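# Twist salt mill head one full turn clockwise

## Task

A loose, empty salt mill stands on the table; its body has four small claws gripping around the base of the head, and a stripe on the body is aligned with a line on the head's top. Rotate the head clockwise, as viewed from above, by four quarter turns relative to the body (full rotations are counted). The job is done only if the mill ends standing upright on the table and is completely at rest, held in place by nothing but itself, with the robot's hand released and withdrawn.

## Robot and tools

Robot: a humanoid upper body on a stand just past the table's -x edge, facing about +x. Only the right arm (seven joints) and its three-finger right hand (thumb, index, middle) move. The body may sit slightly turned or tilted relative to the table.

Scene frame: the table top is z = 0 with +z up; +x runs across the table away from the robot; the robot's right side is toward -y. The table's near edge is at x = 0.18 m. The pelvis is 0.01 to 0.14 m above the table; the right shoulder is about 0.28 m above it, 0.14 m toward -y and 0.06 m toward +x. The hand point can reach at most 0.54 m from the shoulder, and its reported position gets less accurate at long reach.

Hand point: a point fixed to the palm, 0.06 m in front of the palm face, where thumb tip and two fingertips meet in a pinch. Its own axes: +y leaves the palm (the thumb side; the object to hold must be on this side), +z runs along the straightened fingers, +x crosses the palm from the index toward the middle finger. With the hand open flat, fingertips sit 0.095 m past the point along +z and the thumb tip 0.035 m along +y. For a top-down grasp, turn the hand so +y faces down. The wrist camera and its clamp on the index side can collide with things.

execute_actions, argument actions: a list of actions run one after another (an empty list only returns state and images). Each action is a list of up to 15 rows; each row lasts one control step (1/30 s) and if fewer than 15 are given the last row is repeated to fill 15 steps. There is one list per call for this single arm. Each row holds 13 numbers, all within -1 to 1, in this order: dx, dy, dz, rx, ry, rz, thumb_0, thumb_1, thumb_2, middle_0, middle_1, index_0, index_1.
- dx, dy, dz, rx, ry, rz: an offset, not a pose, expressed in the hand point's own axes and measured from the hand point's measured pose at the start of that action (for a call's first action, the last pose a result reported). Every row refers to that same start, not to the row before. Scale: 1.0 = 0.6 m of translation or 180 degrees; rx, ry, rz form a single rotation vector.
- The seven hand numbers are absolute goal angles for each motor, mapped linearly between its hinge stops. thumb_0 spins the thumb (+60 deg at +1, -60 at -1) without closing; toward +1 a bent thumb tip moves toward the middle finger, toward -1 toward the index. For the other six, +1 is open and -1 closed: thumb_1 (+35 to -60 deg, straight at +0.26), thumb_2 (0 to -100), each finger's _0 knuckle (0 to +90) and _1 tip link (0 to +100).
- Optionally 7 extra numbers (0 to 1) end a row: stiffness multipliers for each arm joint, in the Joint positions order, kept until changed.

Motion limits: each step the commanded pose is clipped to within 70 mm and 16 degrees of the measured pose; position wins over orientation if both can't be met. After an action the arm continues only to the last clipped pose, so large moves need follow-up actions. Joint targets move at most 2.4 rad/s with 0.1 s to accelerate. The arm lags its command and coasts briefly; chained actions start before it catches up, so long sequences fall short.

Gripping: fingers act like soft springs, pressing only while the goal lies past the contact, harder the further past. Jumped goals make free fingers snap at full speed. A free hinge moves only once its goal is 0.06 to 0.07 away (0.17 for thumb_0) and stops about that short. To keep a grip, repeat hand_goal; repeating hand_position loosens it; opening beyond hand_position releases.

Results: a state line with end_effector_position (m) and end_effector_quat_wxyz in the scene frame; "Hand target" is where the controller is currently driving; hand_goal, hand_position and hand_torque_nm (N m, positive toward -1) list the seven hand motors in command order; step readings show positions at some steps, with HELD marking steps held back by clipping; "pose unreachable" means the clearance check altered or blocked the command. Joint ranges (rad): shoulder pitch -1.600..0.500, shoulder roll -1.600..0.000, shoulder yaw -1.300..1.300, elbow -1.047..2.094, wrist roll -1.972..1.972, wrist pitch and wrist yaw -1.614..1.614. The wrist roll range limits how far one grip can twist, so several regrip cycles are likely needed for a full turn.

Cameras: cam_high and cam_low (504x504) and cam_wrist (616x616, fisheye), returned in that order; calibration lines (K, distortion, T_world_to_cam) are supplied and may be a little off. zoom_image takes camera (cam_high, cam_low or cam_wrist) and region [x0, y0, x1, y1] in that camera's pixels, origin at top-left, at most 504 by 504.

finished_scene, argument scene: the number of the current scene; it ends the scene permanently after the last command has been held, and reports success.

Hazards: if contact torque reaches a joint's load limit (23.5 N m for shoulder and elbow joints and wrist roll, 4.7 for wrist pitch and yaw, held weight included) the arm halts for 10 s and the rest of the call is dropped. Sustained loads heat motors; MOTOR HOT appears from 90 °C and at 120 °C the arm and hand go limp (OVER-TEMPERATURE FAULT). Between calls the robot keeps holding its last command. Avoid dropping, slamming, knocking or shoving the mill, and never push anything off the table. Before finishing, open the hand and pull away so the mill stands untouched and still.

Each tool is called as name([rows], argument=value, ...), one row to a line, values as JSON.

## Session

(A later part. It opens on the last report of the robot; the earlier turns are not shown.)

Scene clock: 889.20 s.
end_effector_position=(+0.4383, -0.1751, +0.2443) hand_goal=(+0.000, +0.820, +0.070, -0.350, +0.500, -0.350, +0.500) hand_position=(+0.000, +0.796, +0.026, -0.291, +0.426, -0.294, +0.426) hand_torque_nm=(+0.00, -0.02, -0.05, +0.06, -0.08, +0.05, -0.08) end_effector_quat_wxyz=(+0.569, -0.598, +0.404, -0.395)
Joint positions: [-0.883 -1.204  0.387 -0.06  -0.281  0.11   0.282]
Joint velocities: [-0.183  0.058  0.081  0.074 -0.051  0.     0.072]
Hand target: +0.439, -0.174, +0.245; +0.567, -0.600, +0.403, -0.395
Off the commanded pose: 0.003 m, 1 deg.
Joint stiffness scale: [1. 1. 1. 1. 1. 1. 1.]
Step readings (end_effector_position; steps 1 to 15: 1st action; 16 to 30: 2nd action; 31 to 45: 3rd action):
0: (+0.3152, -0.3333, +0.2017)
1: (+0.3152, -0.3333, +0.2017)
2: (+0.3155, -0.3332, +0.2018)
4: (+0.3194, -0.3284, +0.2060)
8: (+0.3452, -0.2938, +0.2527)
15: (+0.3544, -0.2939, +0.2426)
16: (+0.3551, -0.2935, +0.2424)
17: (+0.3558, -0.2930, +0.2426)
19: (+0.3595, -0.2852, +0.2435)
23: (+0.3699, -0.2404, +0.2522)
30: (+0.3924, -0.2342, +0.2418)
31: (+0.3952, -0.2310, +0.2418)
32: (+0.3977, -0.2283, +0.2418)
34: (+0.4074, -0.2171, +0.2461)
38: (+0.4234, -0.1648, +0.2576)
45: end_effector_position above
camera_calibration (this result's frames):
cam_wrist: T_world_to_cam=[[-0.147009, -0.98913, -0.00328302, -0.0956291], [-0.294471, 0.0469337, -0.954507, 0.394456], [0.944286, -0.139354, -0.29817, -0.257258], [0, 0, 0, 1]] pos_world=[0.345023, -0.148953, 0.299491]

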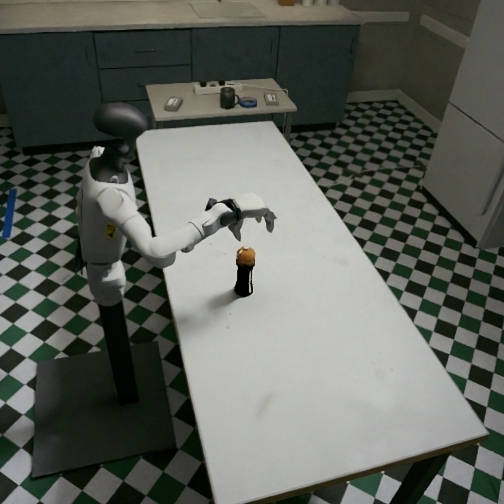

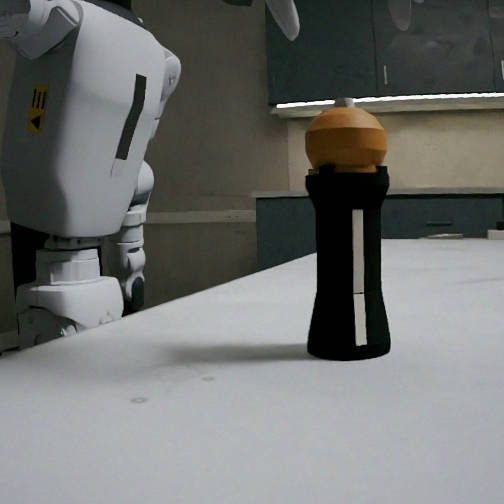

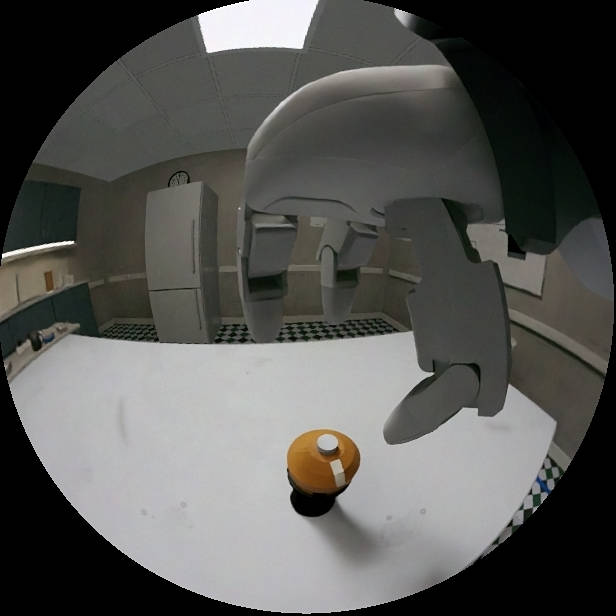

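execute_actions([
  [[-0.02,0.065,-0.009,-0.025,0,0,0,0.82,0.07,-0.35,0.5,-0.35,0.5]],
])

execute_actions(actions=[])

Scene clock: 912.67 s.
end_effector_position=(+0.4278, -0.1655, +0.2055) hand_goal=(+0.000, +0.820, +0.070, -0.350, +0.500, -0.350, +0.500) hand_position=(+0.000, +0.796, +0.026, -0.291, +0.426, -0.294, +0.426) hand_torque_nm=(+0.00, -0.02, -0.05, +0.06, -0.08, +0.05, -0.08) end_effector_quat_wxyz=(-0.547, +0.619, -0.421, +0.375)
Joint positions: [-0.822 -1.162  0.453 -0.113 -0.322  0.174  0.266]
Joint velocities: [-0.005  0.005  0.     0.     0.014  0.     0.   ]
Hand target: +0.428, -0.167, +0.205; -0.545, +0.618, -0.422, +0.378
Off the commanded pose: 0.001 m, 1 deg.
Joint stiffness scale: [1. 1. 1. 1. 1. 1. 1.]
Step readings (end_effector_position):
0: (+0.4390, -0.1739, +0.2457)
1: (+0.4390, -0.1739, +0.2457)
2: (+0.4390, -0.1740, +0.2454)
4: (+0.4366, -0.1733, +0.2375)
8: (+0.4242, -0.1654, +0.1982)
15: end_effector_position above
camera_calibration (this result's frames):
cam_wrist: T_world_to_cam=[[-0.143435, -0.989262, 0.028069, -0.095735], [-0.366999, 0.0268291, -0.929834, 0.376561], [0.919096, -0.143672, -0.366906, -0.233358], [0, 0, 0, 1]] pos_world=[0.338944, -0.138337, 0.267206]

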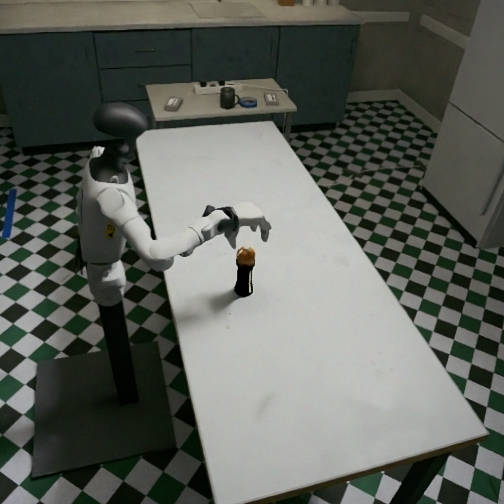

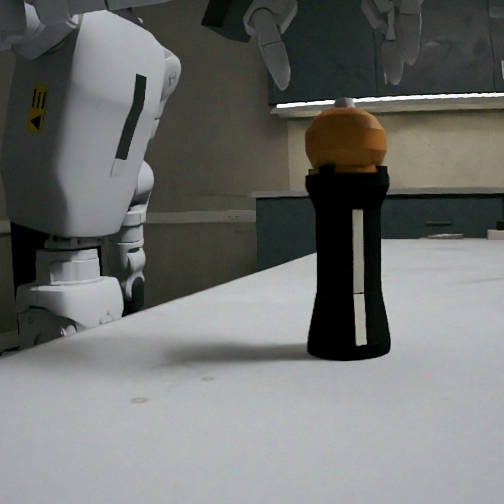

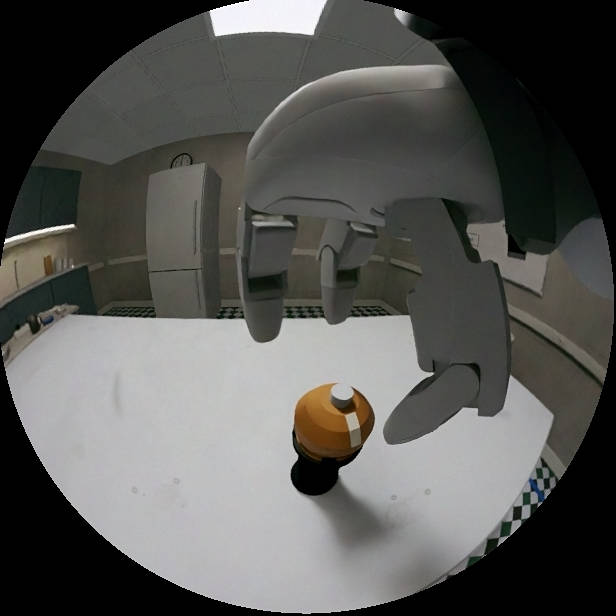

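Scene clock: 912.67 s.
end_effector_position=(+0.4278, -0.1655, +0.2055) hand_goal=(+0.000, +0.820, +0.070, -0.350, +0.500, -0.350, +0.500) hand_position=(+0.000, +0.796, +0.026, -0.291, +0.426, -0.294, +0.426) hand_torque_nm=(+0.00, -0.02, -0.05, +0.06, -0.08, +0.05, -0.08) end_effector_quat_wxyz=(-0.547, +0.619, -0.421, +0.375)
Joint positions: [-0.822 -1.162  0.453 -0.113 -0.322  0.174  0.266]
Joint velocities: [-0.005  0.005  0.     0.     0.014  0.     0.   ]
Hand target: +0.428, -0.167, +0.205; -0.545, +0.618, -0.422, +0.378
Off the commanded pose: 0.001 m, 1 deg.
Joint stiffness scale: [1. 1. 1. 1. 1. 1. 1.]
camera_calibration (this result's frames):
cam_wrist: T_world_to_cam=[[-0.143435, -0.989262, 0.028069, -0.095735], [-0.366999, 0.0268291, -0.929834, 0.376561], [0.919096, -0.143672, -0.366906, -0.233358], [0, 0, 0, 1]] pos_world=[0.338944, -0.138337, 0.267206]

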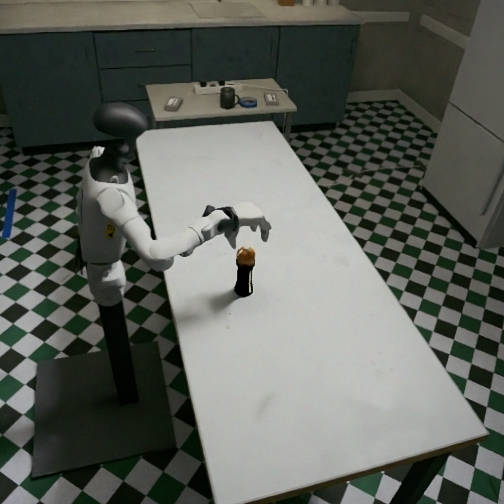

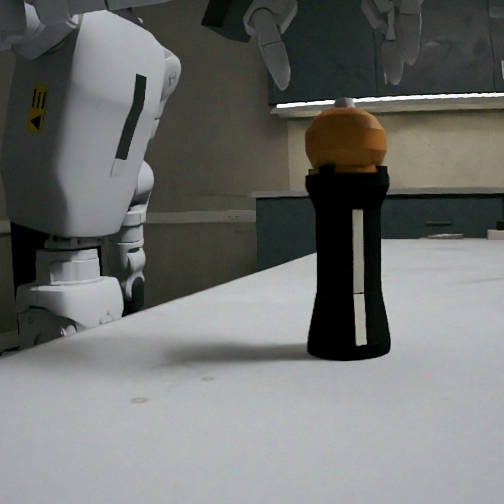

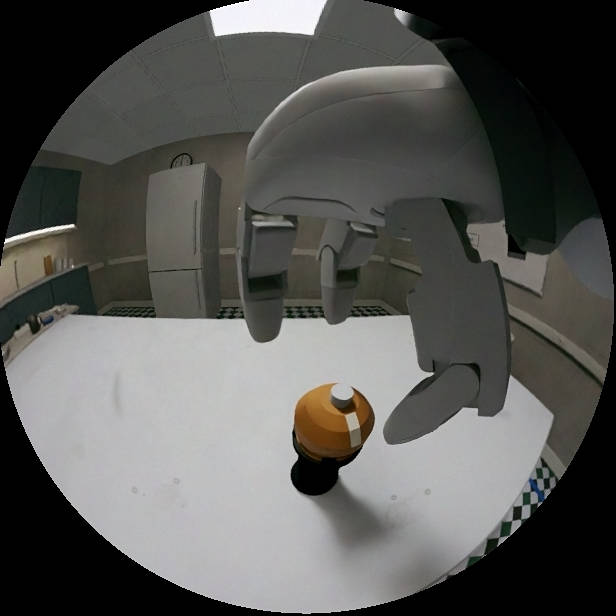

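execute_actions([
  [[0.001,0.015,0.002,0,0,0,0,0.82,0.07,-0.35,0.5,-0.35,0.5],[0.002,0.03,0.004,0,0,0,0,0.82,0.07,-0.35,0.5,-0.35,0.5],[0.003,0.045,0.005,0,0,0,0,0.82,0.07,-0.35,0.5,-0.35,0.5],[0.004,0.06,0.007,0,0,0,0,0.82,0.07,-0.35,0.5,-0.35,0.5],[0.005,0.076,0.009,0,0,0,0,0.82,0.07,-0.35,0.5,-0.35,0.5]],
])

Scene clock: 928.37 s.
end_effector_position=(+0.4289, -0.1675, +0.1597) hand_goal=(+0.000, +0.820, +0.070, -0.350, +0.500, -0.350, +0.500) hand_position=(+0.000, +0.796, +0.026, -0.291, +0.426, -0.294, +0.426) hand_torque_nm=(+0.00, -0.02, -0.05, +0.06, -0.08, +0.05, -0.08) end_effector_quat_wxyz=(-0.549, +0.616, -0.426, +0.372)
Joint positions: [-0.747 -1.089  0.519 -0.011 -0.382  0.114  0.114]
Joint velocities: [-0.114 -0.015 -0.037  0.002  0.002 -0.022 -0.043]
Hand target: +0.430, -0.169, +0.160; -0.548, +0.616, -0.424, +0.374
Off the commanded pose: 0.001 m, 1 deg.
Joint stiffness scale: [1. 1. 1. 1. 1. 1. 1.]
Step readings (end_effector_position):
0: (+0.4278, -0.1655, +0.2055)
1: (+0.4278, -0.1655, +0.2055)
2: (+0.4280, -0.1656, +0.2056)
4: (+0.4305, -0.1664, +0.2029)
8: (+0.4250, -0.1696, +0.1642)
15: end_effector_position above
camera_calibration (this result's frames):
cam_wrist: T_world_to_cam=[[-0.146547, -0.989071, 0.0162042, -0.0930455], [-0.371054, 0.0397778, -0.927759, 0.338035], [0.916975, -0.141972, -0.372828, -0.249393], [0, 0, 0, 1]] pos_world=[0.34048, -0.140882, 0.222142]

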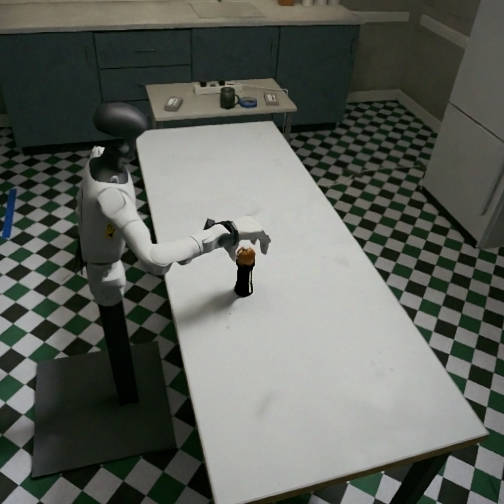

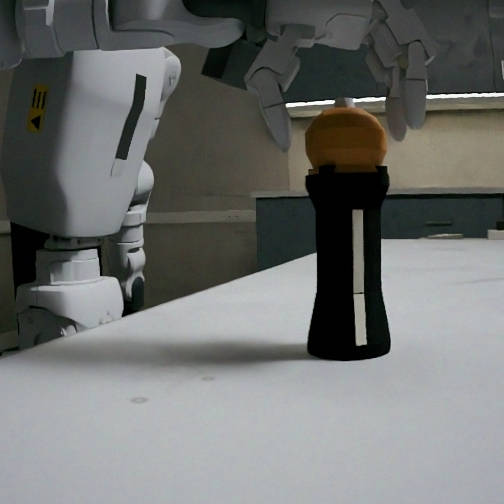

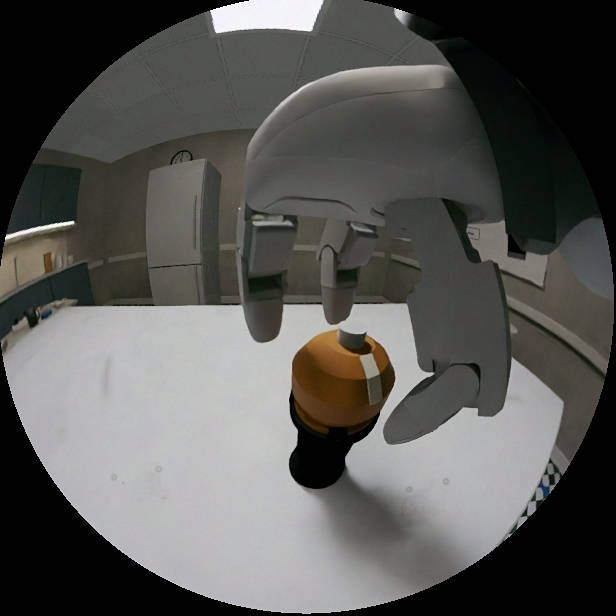

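execute_actions(actions=[])

zoom_image(camera="cam_low", region=[230, 20, 460, 220])

Scene clock: 933.73 s.
end_effector_position=(+0.4298, -0.1677, +0.1609) hand_goal=(+0.000, +0.820, +0.070, -0.350, +0.500, -0.350, +0.500) hand_position=(+0.000, +0.796, +0.026, -0.291, +0.426, -0.294, +0.426) hand_torque_nm=(+0.00, -0.02, -0.05, +0.06, -0.08, +0.05, -0.08) end_effector_quat_wxyz=(-0.550, +0.615, -0.425, +0.373)
Joint positions: [-0.751 -1.09   0.519 -0.009 -0.382  0.113  0.113]
Joint velocities: [ 0.    -0.008  0.012  0.005  0.     0.     0.   ]
Hand target: +0.430, -0.169, +0.160; -0.548, +0.616, -0.424, +0.374
Off the commanded pose: 0.002 m, 1 deg.
Joint stiffness scale: [1. 1. 1. 1. 1. 1. 1.]
camera_calibration (this result's frames):
cam_wrist: T_world_to_cam=[[-0.147327, -0.988967, 0.0154342, -0.0927019], [-0.367317, 0.0402175, -0.929226, 0.338184], [0.918353, -0.142569, -0.36919, -0.251057], [0, 0, 0, 1]] pos_world=[0.341122, -0.141073, 0.222993]

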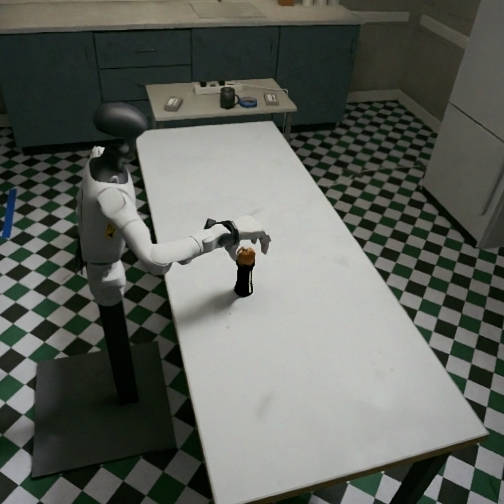

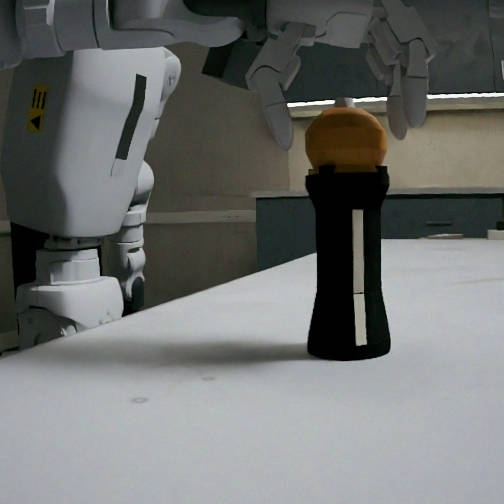

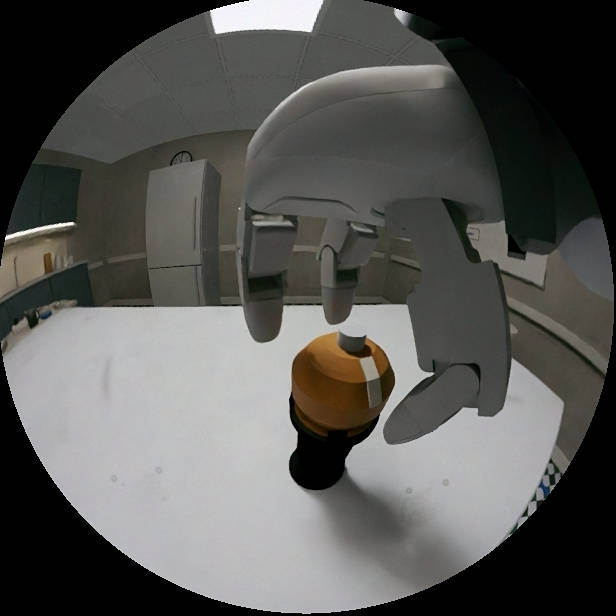

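Region (230, 20, 460, 220) of cam_low's 504x504 image, scaled by 2.191, with more detail than that image has; it fills the top 438 rows of this view, and the rest is white.

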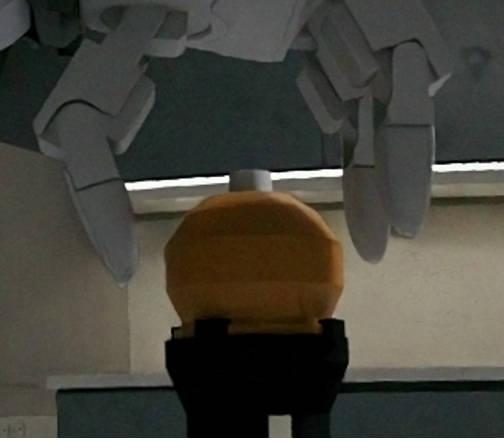

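execute_actions([
  [[0,0.01,0,0,0,0,0,0.75,-0.05,-0.5,0.4,-0.5,0.4],[0,0.01,0,0,0,0,0,0.7,-0.15,-0.6,0.35,-0.6,0.35],[0,0.01,0,0,0,0,0,0.65,-0.25,-0.7,0.3,-0.7,0.3],[0,0.01,0,0,0,0,0,0.6,-0.33,-0.8,0.25,-0.8,0.25],[0,0.01,0,0,0,0,0,0.55,-0.4,-0.9,0.2,-0.9,0.2],[0,0.01,0,0,0,0,0,0.5,-0.45,-0.95,0.15,-0.95,0.15],[0,0.01,0,0,0,0,0,0.4,-0.5,-1,0.1,-1,0.1]],
])

zoom_image(camera="cam_low", region=[230, 20, 460, 220])

Scene clock: 944.00 s.
end_effector_position=(+0.4303, -0.1684, +0.1583) hand_goal=(+0.000, +0.400, -0.500, -1.000, +0.100, -1.000, +0.100) hand_position=(+0.000, +0.744, -0.147, -0.616, +0.353, -0.593, +0.357) hand_torque_nm=(+0.00, +0.35, +0.38, +0.37, +0.27, +0.39, +0.28) end_effector_quat_wxyz=(-0.552, +0.612, -0.425, +0.375)
Joint positions: [-0.744 -1.086  0.523 -0.002 -0.386  0.111  0.092]
Joint velocities: [-0.005  0.     0.003 -0.005  0.005  0.     0.   ]
Hand target: +0.429, -0.168, +0.155; -0.550, +0.614, -0.425, +0.373
Off the commanded pose: 0.004 m, 1 deg.
Joint stiffness scale: [1. 1. 1. 1. 1. 1. 1.]
Step readings (end_effector_position):
0: (+0.4298, -0.1677, +0.1609)
1: (+0.4298, -0.1677, +0.1609)
2: (+0.4300, -0.1678, +0.1610)
4: (+0.4304, -0.1682, +0.1596)
8: (+0.4302, -0.1684, +0.1584)
15: end_effector_position above
camera_calibration (this result's frames):
cam_wrist: T_world_to_cam=[[-0.15056, -0.988545, 0.0105528, -0.0909732], [-0.360502, 0.0449606, -0.931674, 0.334225], [0.920527, -0.144077, -0.363142, -0.25466], [0, 0, 0, 1]] pos_world=[0.341213, -0.141649, 0.219871]

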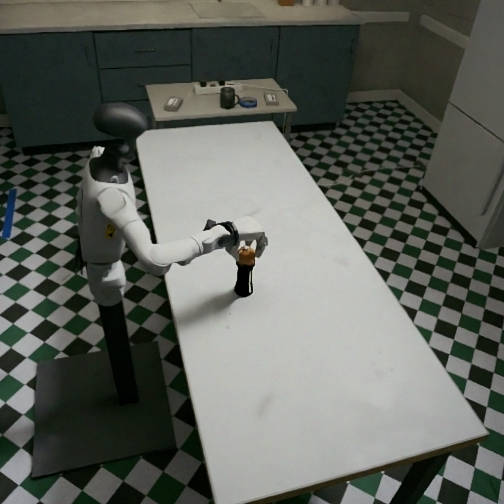

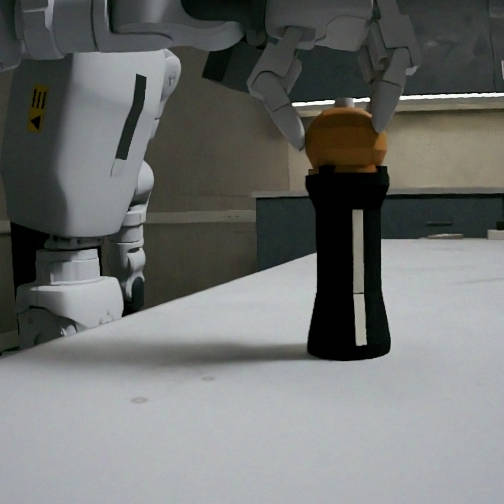

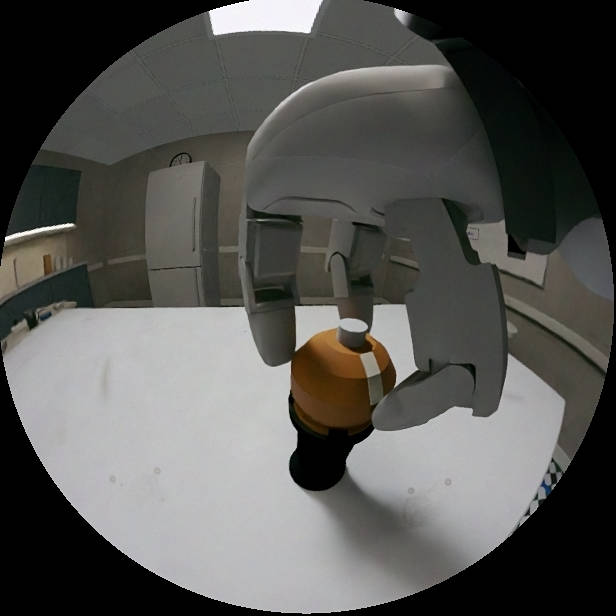

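Region (230, 20, 460, 220) of cam_low's 504x504 image, scaled by 2.191, with more detail than that image has; it fills the top 438 rows of this view, and the rest is white.

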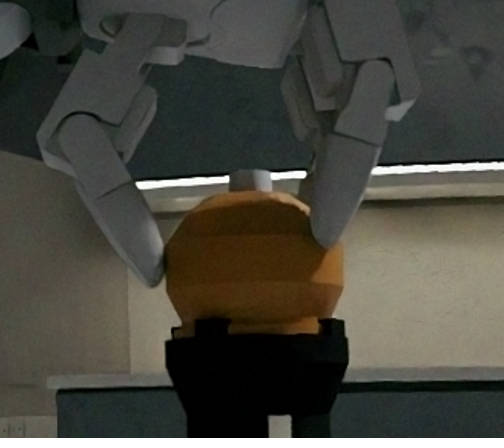

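execute_actions([
  [[0,0.01,0,0,0,0,0,0.4,-0.5,-1,0.1,-1,0.1],[0,0.02,0,0,0,0,0,0.4,-0.5,-1,0.1,-1,0.1],[0,0.03,0,0,0,0,0,0.4,-0.5,-1,0.1,-1,0.1],[0,0.03,0,0,0,0,0,0.4,-0.5,-1,0.1,-1,0.1],[0.001,0.03,-0.001,0,0.012,0,0,0.4,-0.5,-1,0.1,-1,0.1],[0.001,0.03,-0.001,0,0.025,0,0,0.4,-0.5,-1,0.1,-1,0.1],[0.002,0.03,-0.002,-0.003,0.037,0,0,0.4,-0.5,-1,0.1,-1,0.1],[0.003,0.03,-0.003,-0.004,0.05,0,0,0.4,-0.5,-1,0.1,-1,0.1],[0.004,0.03,-0.004,-0.005,0.062,0,0,0.4,-0.5,-1,0.1,-1,0.1],[0.005,0.03,-0.005,-0.006,0.075,0,0,0.4,-0.5,-1,0.1,-1,0.1],[0.005,0.03,-0.006,-0.008,0.087,0,0,0.4,-0.5,-1,0.1,-1,0.1],[0.006,0.03,-0.007,-0.01,0.1,0,0,0.4,-0.5,-1,0.1,-1,0.1]],
  [[0.001,0.022,-0.001,0,0.01,0,0,0.4,-0.5,-1,0.1,-1,0.1],[0.002,0.022,-0.001,0,0.02,0,0,0.4,-0.5,-1,0.1,-1,0.1],[0.002,0.022,-0.002,0,0.03,0,0,0.4,-0.5,-1,0.1,-1,0.1],[0.003,0.022,-0.003,0,0.04,0,0,0.4,-0.5,-1,0.1,-1,0.1],[0.004,0.022,-0.004,0,0.05,0,0,0.4,-0.5,-1,0.1,-1,0.1],[0.005,0.022,-0.004,0,0.06,0,0,0.4,-0.5,-1,0.1,-1,0.1],[0.006,0.022,-0.005,0,0.07,0,0,0.4,-0.5,-1,0.1,-1,0.1],[0.006,0.022,-0.006,0,0.08,0,0,0.4,-0.5,-1,0.1,-1,0.1],[0.007,0.022,-0.006,0,0.09,0,0,0.4,-0.5,-1,0.1,-1,0.1],[0.008,0.022,-0.007,-0.005,0.1,0,0,0.4,-0.5,-1,0.1,-1,0.1]],
])

zoom_image(camera="cam_low", region=[230, 60, 410, 370])

Scene clock: 967.50 s.
end_effector_position=(+0.4352, -0.1831, +0.1570) hand_goal=(+0.000, +0.400, -0.500, -1.000, +0.100, -1.000, +0.100) hand_position=(+0.000, +0.747, -0.164, -0.618, +0.324, -0.594, +0.341) hand_torque_nm=(+0.00, +0.35, +0.36, +0.37, +0.24, +0.39, +0.26) end_effector_quat_wxyz=(+0.434, -0.463, +0.552, -0.541)
Joint positions: [-0.829 -0.838  0.692 -0.176 -0.726  1.038  0.21 ]
Joint velocities: [-0.207  0.086  0.232  0.123 -0.16   0.328  0.204]
Hand target: +0.430, -0.182, +0.144; +0.417, -0.474, +0.564, -0.532
Off the commanded pose: 0.014 m, 3 deg.
Joint stiffness scale: [1. 1. 1. 1. 1. 1. 1.]
Step readings (end_effector_position; steps 1 to 15: 1st action; 16 to 30: 2nd action):
0: (+0.4303, -0.1684, +0.1583)
1: (+0.4303, -0.1684, +0.1583)
2: (+0.4304, -0.1683, +0.1584)
4: (+0.4320, -0.1683, +0.1584)
8: (+0.4347, -0.1690, +0.1584)
15: (+0.4333, -0.1771, +0.1573)
16: (+0.4336, -0.1776, +0.1570)
17: (+0.4339, -0.1779, +0.1569)
19: (+0.4351, -0.1784, +0.1571)
23: (+0.4364, -0.1805, +0.1576)
30: end_effector_position above
camera_calibration (this result's frames):
cam_wrist: T_world_to_cam=[[-0.65405, -0.756446, 0.00268642, 0.158059], [-0.220432, 0.187194, -0.957271, 0.304508], [0.723621, -0.626696, -0.289179, -0.276157], [0, 0, 0, 1]] pos_world=[0.370334, -0.110505, 0.211213]

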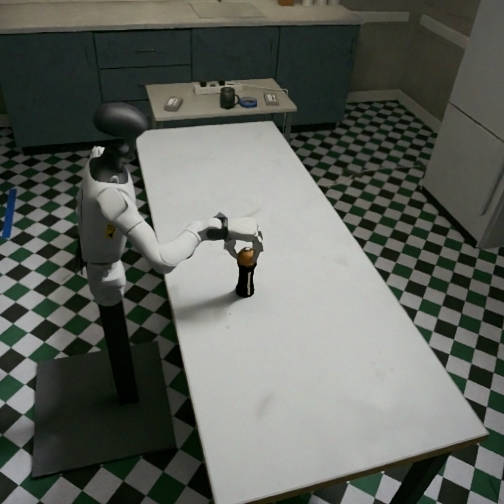

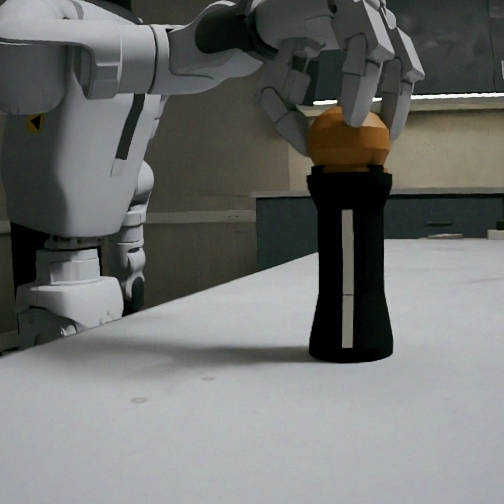

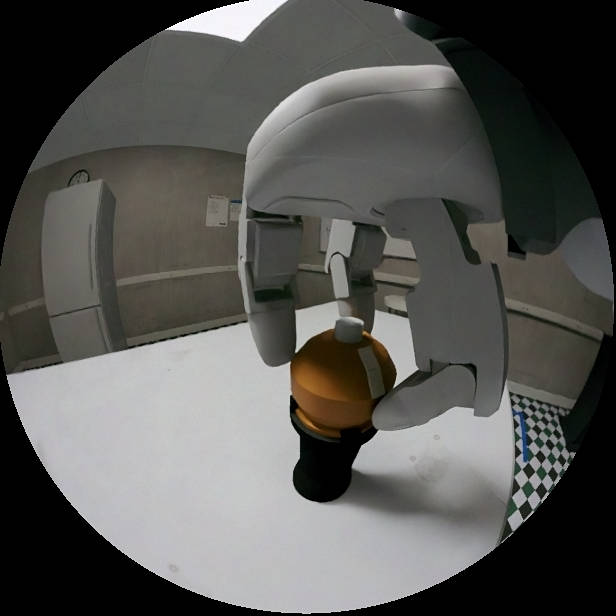

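Region (230, 60, 410, 370) of cam_low's 504x504 image, scaled by 1.626, with more detail than that image has; it fills the left 293 columns of this view, and the rest is white.

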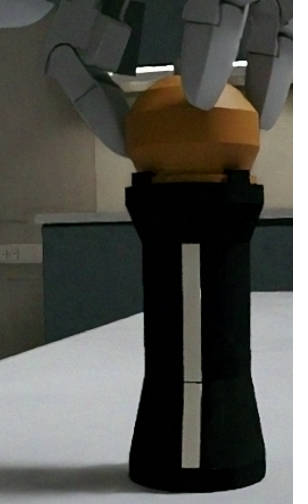

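execute_actions(actions=[])

Scene clock: 1005.17 s.
end_effector_position=(+0.4354, -0.1833, +0.1569) hand_goal=(+0.000, +0.400, -0.500, -1.000, +0.100, -1.000, +0.100) hand_position=(+0.000, +0.747, -0.164, -0.618, +0.324, -0.594, +0.337) hand_torque_nm=(+0.00, +0.35, +0.36, +0.37, +0.24, +0.39, +0.25) end_effector_quat_wxyz=(+0.430, -0.462, +0.553, -0.544)
Joint positions: [-0.839 -0.834  0.704 -0.17  -0.734  1.053  0.219]
Joint velocities: [-0.017 -0.009  0.011  0.003  0.006  0.     0.   ]
Hand target: +0.430, -0.182, +0.144; +0.417, -0.474, +0.564, -0.532
Off the commanded pose: 0.014 m, 3 deg.
Joint stiffness scale: [1. 1. 1. 1. 1. 1. 1.]
camera_calibration (this result's frames):
cam_wrist: T_world_to_cam=[[-0.660963, -0.750367, 0.00882622, 0.161255], [-0.222082, 0.18436, -0.95744, 0.304725], [0.716803, -0.634792, -0.288498, -0.275011], [0, 0, 0, 1]] pos_world=[0.371386, -0.109754, 0.210992]

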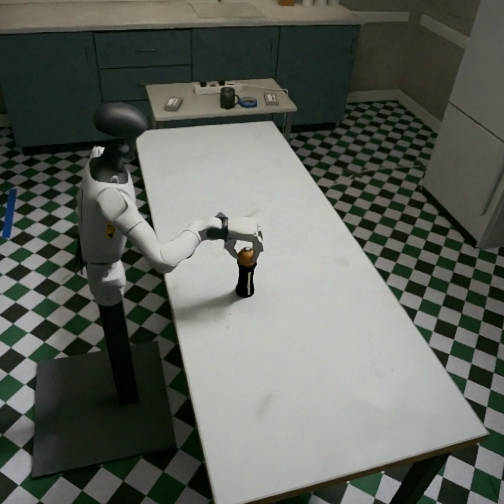

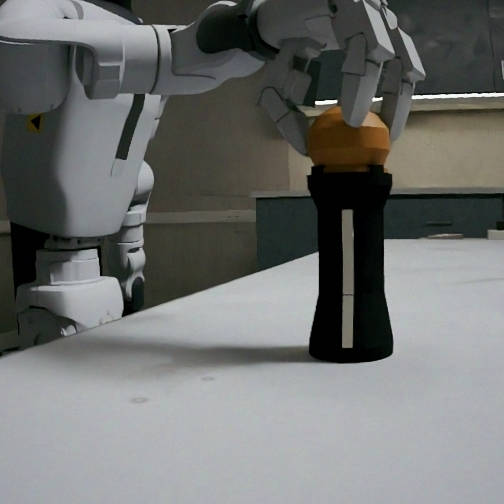

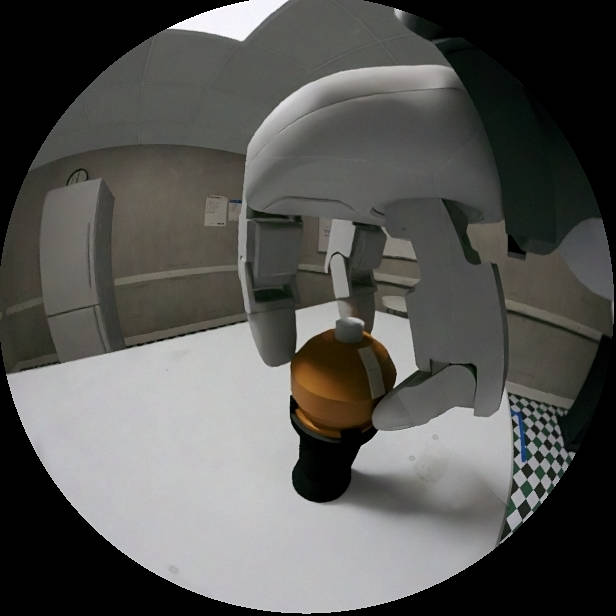

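execute_actions([
  [[0,0.025,-0.01,-0.02,0,0.004,0,0.4,-0.5,-1,0.1,-1,0.1],[0,0.03,-0.011,-0.03,0,0.008,0,0.4,-0.5,-1,0.1,-1,0.1],[0,0.035,-0.012,-0.04,0,0.008,0,0.4,-0.5,-1,0.1,-1,0.1],[0,0.035,-0.012,-0.04,0.005,0.008,0,0.4,-0.5,-1,0.1,-1,0.1],[0.001,0.035,-0.012,-0.04,0.01,0.008,0,0.4,-0.5,-1,0.1,-1,0.1],[0.001,0.035,-0.012,-0.04,0.015,0.008,0,0.4,-0.5,-1,0.1,-1,0.1],[0.001,0.035,-0.012,-0.04,0.02,0.008,0,0.4,-0.5,-1,0.1,-1,0.1],[0.002,0.035,-0.013,-0.04,0.025,0.008,0,0.4,-0.5,-1,0.1,-1,0.1],[0.002,0.035,-0.013,-0.04,0.03,0.008,0,0.4,-0.5,-1,0.1,-1,0.1],[0.002,0.035,-0.013,-0.04,0.035,0.008,0,0.4,-0.5,-1,0.1,-1,0.1],[0.003,0.035,-0.013,-0.04,0.04,0.008,0,0.4,-0.5,-1,0.1,-1,0.1],[0.003,0.035,-0.013,-0.04,0.045,0.008,0,0.4,-0.5,-1,0.1,-1,0.1],[0.003,0.035,-0.013,-0.04,0.05,0.008,0,0.4,-0.5,-1,0.1,-1,0.1],[0.0035,0.035,-0.0135,-0.04,0.055,0.008,0,0.4,-0.5,-1,0.1,-1,0.1],[0.0035,0.035,-0.0135,-0.04,0.06,0.008,0,0.4,-0.5,-1,0.1,-1,0.1]],
])

zoom_image(camera="cam_low", region=[230, 60, 410, 370])

Scene clock: 1027.40 s.
end_effector_position=(+0.4360, -0.1860, +0.1565) hand_goal=(+0.000, +0.400, -0.500, -1.000, +0.100, -1.000, +0.100) hand_position=(+0.000, +0.747, -0.164, -0.618, +0.301, -0.594, +0.337) hand_torque_nm=(+0.00, +0.35, +0.36, +0.37, +0.22, +0.39, +0.25) end_effector_quat_wxyz=(+0.387, -0.424, +0.601, -0.556)
Joint positions: [-0.929 -0.768  0.758 -0.098 -0.778  1.226  0.312]
Joint velocities: [-0.287  0.255  0.284  0.259 -0.261  0.63   0.196]
Hand target: +0.427, -0.183, +0.137; +0.357, -0.429, +0.628, -0.542
Off the commanded pose: 0.023 m, 5 deg.
Joint stiffness scale: [1. 1. 1. 1. 1. 1. 1.]
Step readings (end_effector_position):
0: (+0.4354, -0.1833, +0.1569)
1: (+0.4354, -0.1833, +0.1569)
2: (+0.4354, -0.1833, +0.1569)
4: (+0.4355, -0.1834, +0.1568)
8: (+0.4362, -0.1842, +0.1568)
15: end_effector_position above
camera_calibration (this result's frames):
cam_wrist: T_world_to_cam=[[-0.761279, -0.648337, 0.0106365, 0.222023], [-0.225023, 0.248768, -0.942061, 0.315841], [0.608127, -0.719565, -0.335273, -0.238374], [0, 0, 0, 1]] pos_world=[0.385055, -0.106151, 0.21526]

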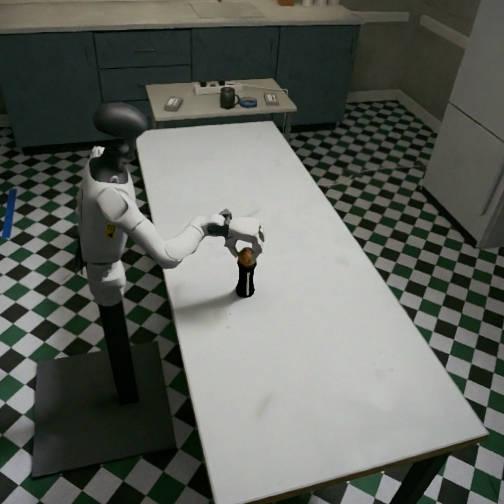

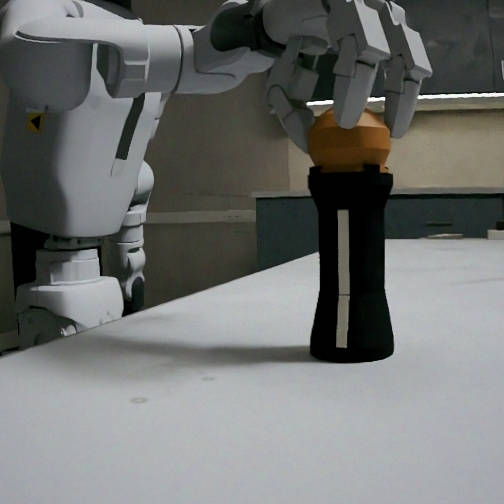

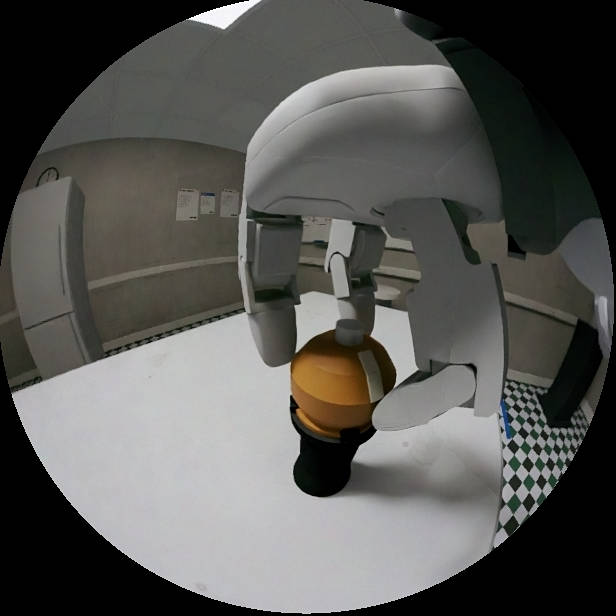

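Region (230, 60, 410, 370) of cam_low's 504x504 image, scaled by 1.626, with more detail than that image has; it fills the left 293 columns of this view, and the rest is white.

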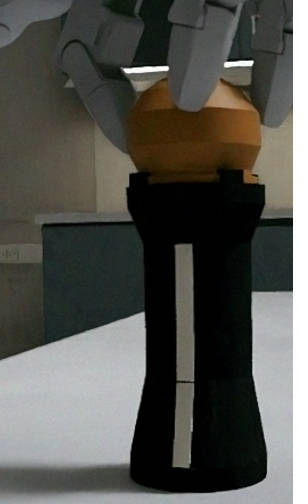

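execute_actions([
  [[0,0,0,0,0,0,0,0.6,-0.3,-0.8,0.3,-0.8,0.3],[0,0,0,0,0,0,0,0.7,-0.15,-0.6,0.4,-0.6,0.4],[0,-0.005,0,0,0,0,0,0.82,0.07,-0.35,0.5,-0.35,0.5],[0,-0.01,0,0,0,0,0,0.82,0.07,-0.35,0.5,-0.35,0.5],[0,-0.015,0,0,0,0,0,0.82,0.07,-0.35,0.5,-0.35,0.5],[0,-0.015,0,0,-0.02,0,0,0.82,0.07,-0.35,0.5,-0.35,0.5],[-0.003,-0.015,0,0,-0.04,0,0,0.82,0.07,-0.35,0.5,-0.35,0.5],[-0.004,-0.015,0,0,-0.06,0,0,0.82,0.07,-0.35,0.5,-0.35,0.5]],
  [[-0.008,0,-0.001,0,-0.095,0,0,0.82,0.07,-0.35,0.5,-0.35,0.5]],
  [[-0.008,0,-0.001,0,-0.095,0,0,0.82,0.07,-0.35,0.5,-0.35,0.5]],
  [[-0.008,0,-0.001,0,-0.095,0,0,0.82,0.07,-0.35,0.5,-0.35,0.5]],
  [[-0.008,0,-0.001,0,-0.095,0,0,0.82,0.07,-0.35,0.5,-0.35,0.5]],
])

Scene clock: 1045.97 s.
end_effector_position=(+0.4245, -0.1703, +0.1751) hand_goal=(+0.000, +0.820, +0.070, -0.350, +0.500, -0.350, +0.500) hand_position=(+0.000, +0.769, -0.004, -0.447, +0.425, -0.446, +0.425) hand_torque_nm=(+0.00, -0.05, -0.08, -0.09, -0.08, -0.09, -0.08) end_effector_quat_wxyz=(+0.663, -0.681, +0.234, -0.206)
Joint positions: [-1.142 -1.006  0.608  1.026 -0.552 -1.222 -0.167]
Joint velocities: [-0.545  0.255  0.196  1.071 -0.653 -0.733 -0.548]
Hand target: +0.424, -0.170, +0.174; +0.664, -0.683, +0.230, -0.199
Off the commanded pose: 0.002 m, 3 deg.
Joint stiffness scale: [1. 1. 1. 1. 1. 1. 1.]
Step readings (end_effector_position; steps 1 to 15: 1st action; 16 to 30: 2nd action; 31 to 45: 3rd action; 46 to 60: 4th action; 61 to 75: 5th action):
0: (+0.4359, -0.1865, +0.1564)
1: (+0.4359, -0.1865, +0.1564)
2: (+0.4360, -0.1865, +0.1565)
4: (+0.4357, -0.1858, +0.1562)
8: (+0.4359, -0.1861, +0.1633)
15: (+0.4362, -0.1845, +0.1670)
16: (+0.4358, -0.1844, +0.1659)
17: (+0.4357, -0.1838, +0.1653)
19: (+0.4360, -0.1810, +0.1656)
23: (+0.4335, -0.1772, +0.1697)
30: (+0.4351, -0.1803, +0.1686)
31: (+0.4349, -0.1800, +0.1684)
32: (+0.4349, -0.1796, +0.1683)
34: (+0.4347, -0.1771, +0.1686)
38: (+0.4311, -0.1742, +0.1708)
45: (+0.4324, -0.1780, +0.1698)
46: (+0.4325, -0.1779, +0.1700)
47: (+0.4326, -0.1776, +0.1701)
49: (+0.4321, -0.1758, +0.1702)
53: (+0.4270, -0.1742, +0.1696)
60: (+0.4294, -0.1747, +0.1730)
61: (+0.4294, -0.1742, +0.1729)
62: (+0.4294, -0.1741, +0.1726)
64: (+0.4283, -0.1744, +0.1715)
68: (+0.4228, -0.1736, +0.1721)
75: end_effector_position above
camera_calibration (this result's frames):
cam_wrist: T_world_to_cam=[[0.407191, -0.912335, -0.0428916, -0.308401], [-0.302515, -0.0904099, -0.948847, 0.303201], [0.861789, 0.399338, -0.31281, -0.134908], [0, 0, 0, 1]] pos_world=[0.333563, -0.200079, 0.232263]

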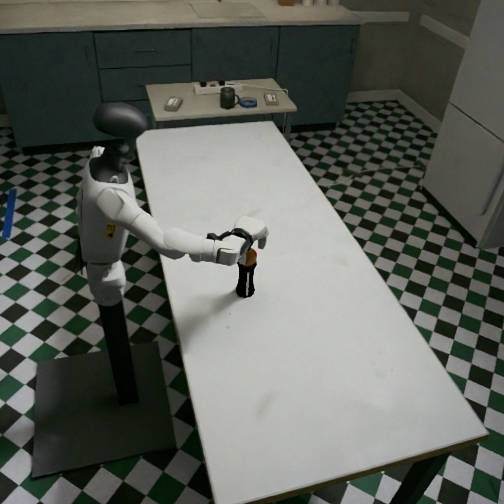

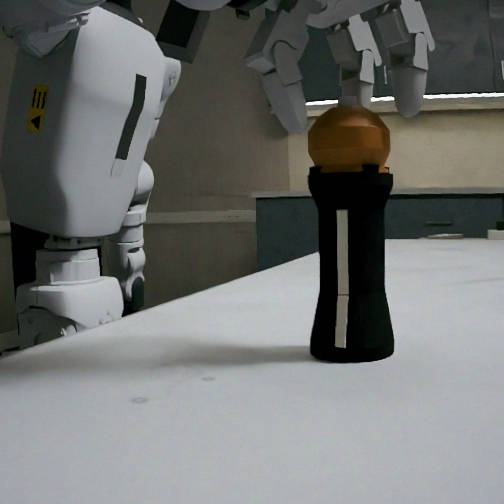

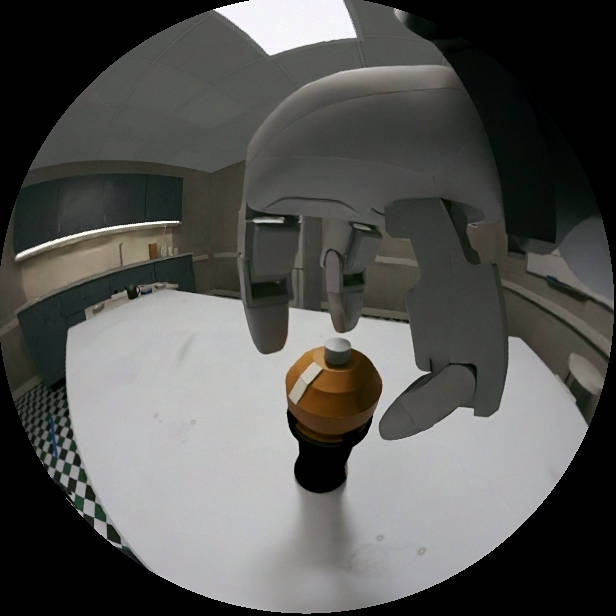

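execute_actions(actions=[])

Scene clock: 1053.27 s.
end_effector_position=(+0.4248, -0.1710, +0.1749) hand_goal=(+0.000, +0.820, +0.070, -0.350, +0.500, -0.350, +0.500) hand_position=(+0.000, +0.769, -0.004, -0.447, +0.425, -0.446, +0.425) hand_torque_nm=(+0.00, -0.05, -0.08, -0.09, -0.08, -0.09, -0.08) end_effector_quat_wxyz=(+0.665, -0.682, +0.231, -0.201)
Joint positions: [-1.187 -0.988  0.624  1.111 -0.611 -1.279 -0.219]
Joint velocities: [ 0.    -0.005  0.002 -0.008  0.002  0.     0.   ]
Hand target: +0.424, -0.170, +0.174; +0.664, -0.683, +0.230, -0.199
Off the commanded pose: 0.002 m, 3 deg.
Joint stiffness scale: [1. 1. 1. 1. 1. 1. 1.]
camera_calibration (this result's frames):
cam_wrist: T_world_to_cam=[[0.417812, -0.907363, -0.0461, -0.312216], [-0.304563, -0.0920754, -0.948031, 0.303486], [0.855964, 0.410139, -0.314819, -0.130232], [0, 0, 0, 1]] pos_world=[0.334353, -0.201936, 0.232322]

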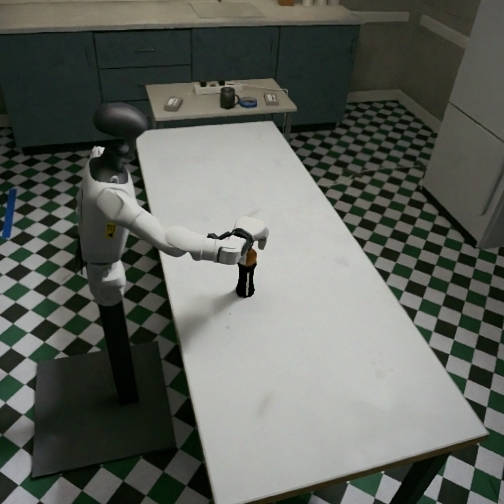

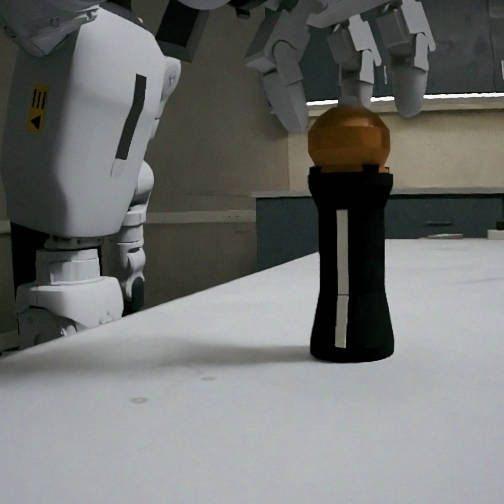

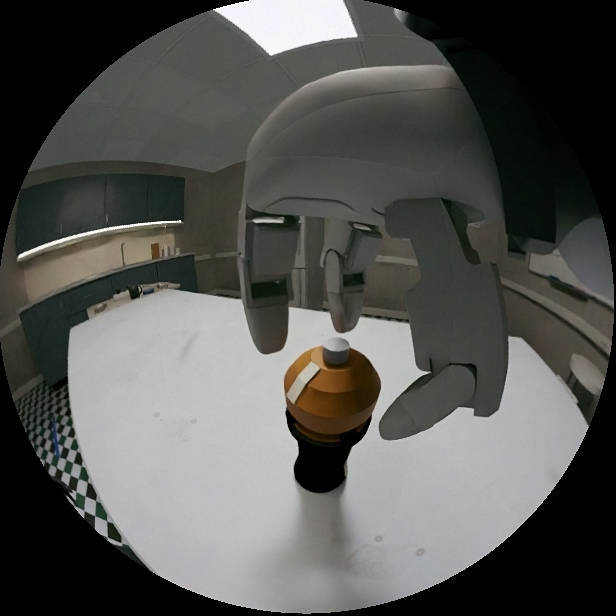

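execute_actions([
  [[0,0.005,0.002,-0.01,0,-0.003,0,0.82,0.07,-0.35,0.5,-0.35,0.5],[0,0.01,0.005,-0.02,0,-0.007,0,0.82,0.07,-0.35,0.5,-0.35,0.5],[0,0.015,0.007,-0.03,0,-0.0105,0,0.82,0.07,-0.35,0.5,-0.35,0.5],[0,0.02,0.009,-0.03,0,-0.0105,0,0.82,0.07,-0.35,0.5,-0.35,0.5],[0,0.025,0.011,-0.03,0,-0.0105,0,0.82,0.07,-0.35,0.5,-0.35,0.5]],
])

zoom_image(camera="cam_low", region=[230, 20, 460, 220])

Scene clock: 1109.57 s.
end_effector_position=(+0.4285, -0.1649, +0.1605) hand_goal=(+0.000, +0.820, +0.070, -0.350, +0.500, -0.350, +0.500) hand_position=(+0.000, +0.769, -0.004, -0.443, +0.426, -0.443, +0.426) hand_torque_nm=(+0.00, -0.05, -0.08, -0.09, -0.08, -0.09, -0.08) end_effector_quat_wxyz=(-0.631, +0.714, -0.230, +0.199)
Joint positions: [-1.196 -0.956  0.652  1.068 -0.64  -1.203 -0.162]
Joint velocities: [-0.003 -0.014 -0.008 -0.005  0.     0.007  0.   ]
Hand target: +0.428, -0.166, +0.159; -0.628, +0.716, -0.230, +0.200
Off the commanded pose: 0.001 m, 0 deg.
Joint stiffness scale: [1. 1. 1. 1. 1. 1. 1.]
Step readings (end_effector_position):
0: (+0.4248, -0.1710, +0.1749)
1: (+0.4248, -0.1710, +0.1749)
2: (+0.4248, -0.1710, +0.1749)
4: (+0.4256, -0.1726, +0.1715)
8: (+0.4285, -0.1654, +0.1633)
15: end_effector_position above
camera_calibration (this result's frames):
cam_wrist: T_world_to_cam=[[0.422103, -0.906286, 0.0217706, -0.321433], [-0.330495, -0.176201, -0.927214, 0.285453], [0.844158, 0.384185, -0.373898, -0.130224], [0, 0, 0, 1]] pos_world=[0.339948, -0.190983, 0.222983]

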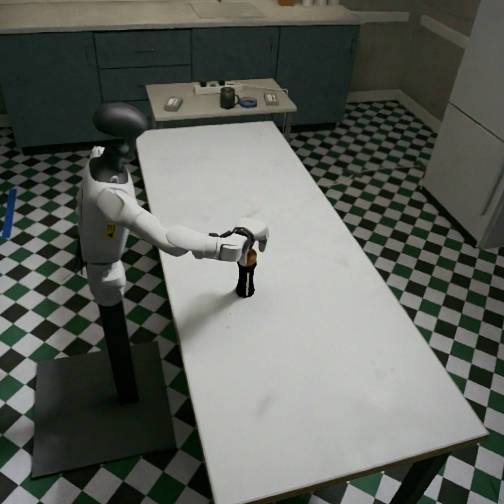

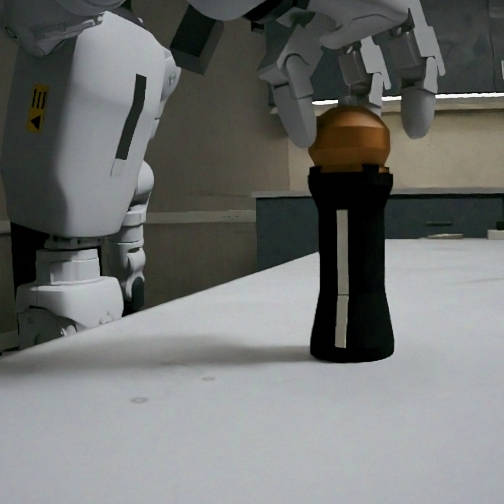

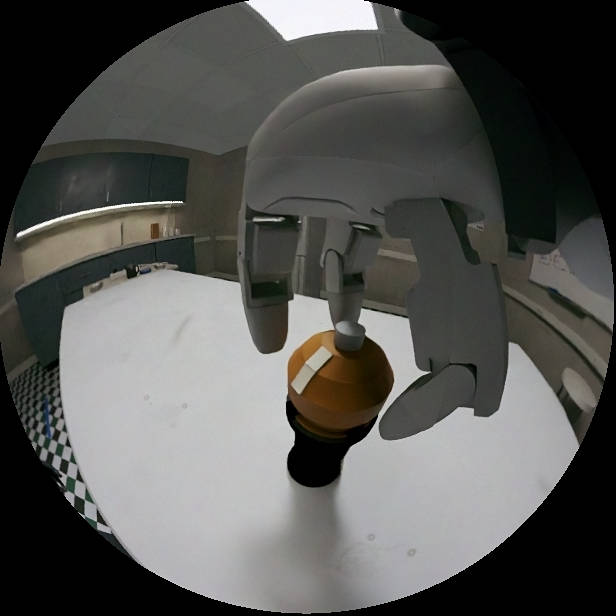

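Region (230, 20, 460, 220) of cam_low's 504x504 image, scaled by 2.191, with more detail than that image has; it fills the top 438 rows of this view, and the rest is white.

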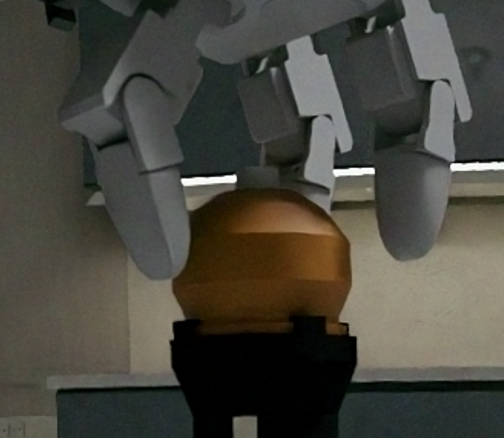

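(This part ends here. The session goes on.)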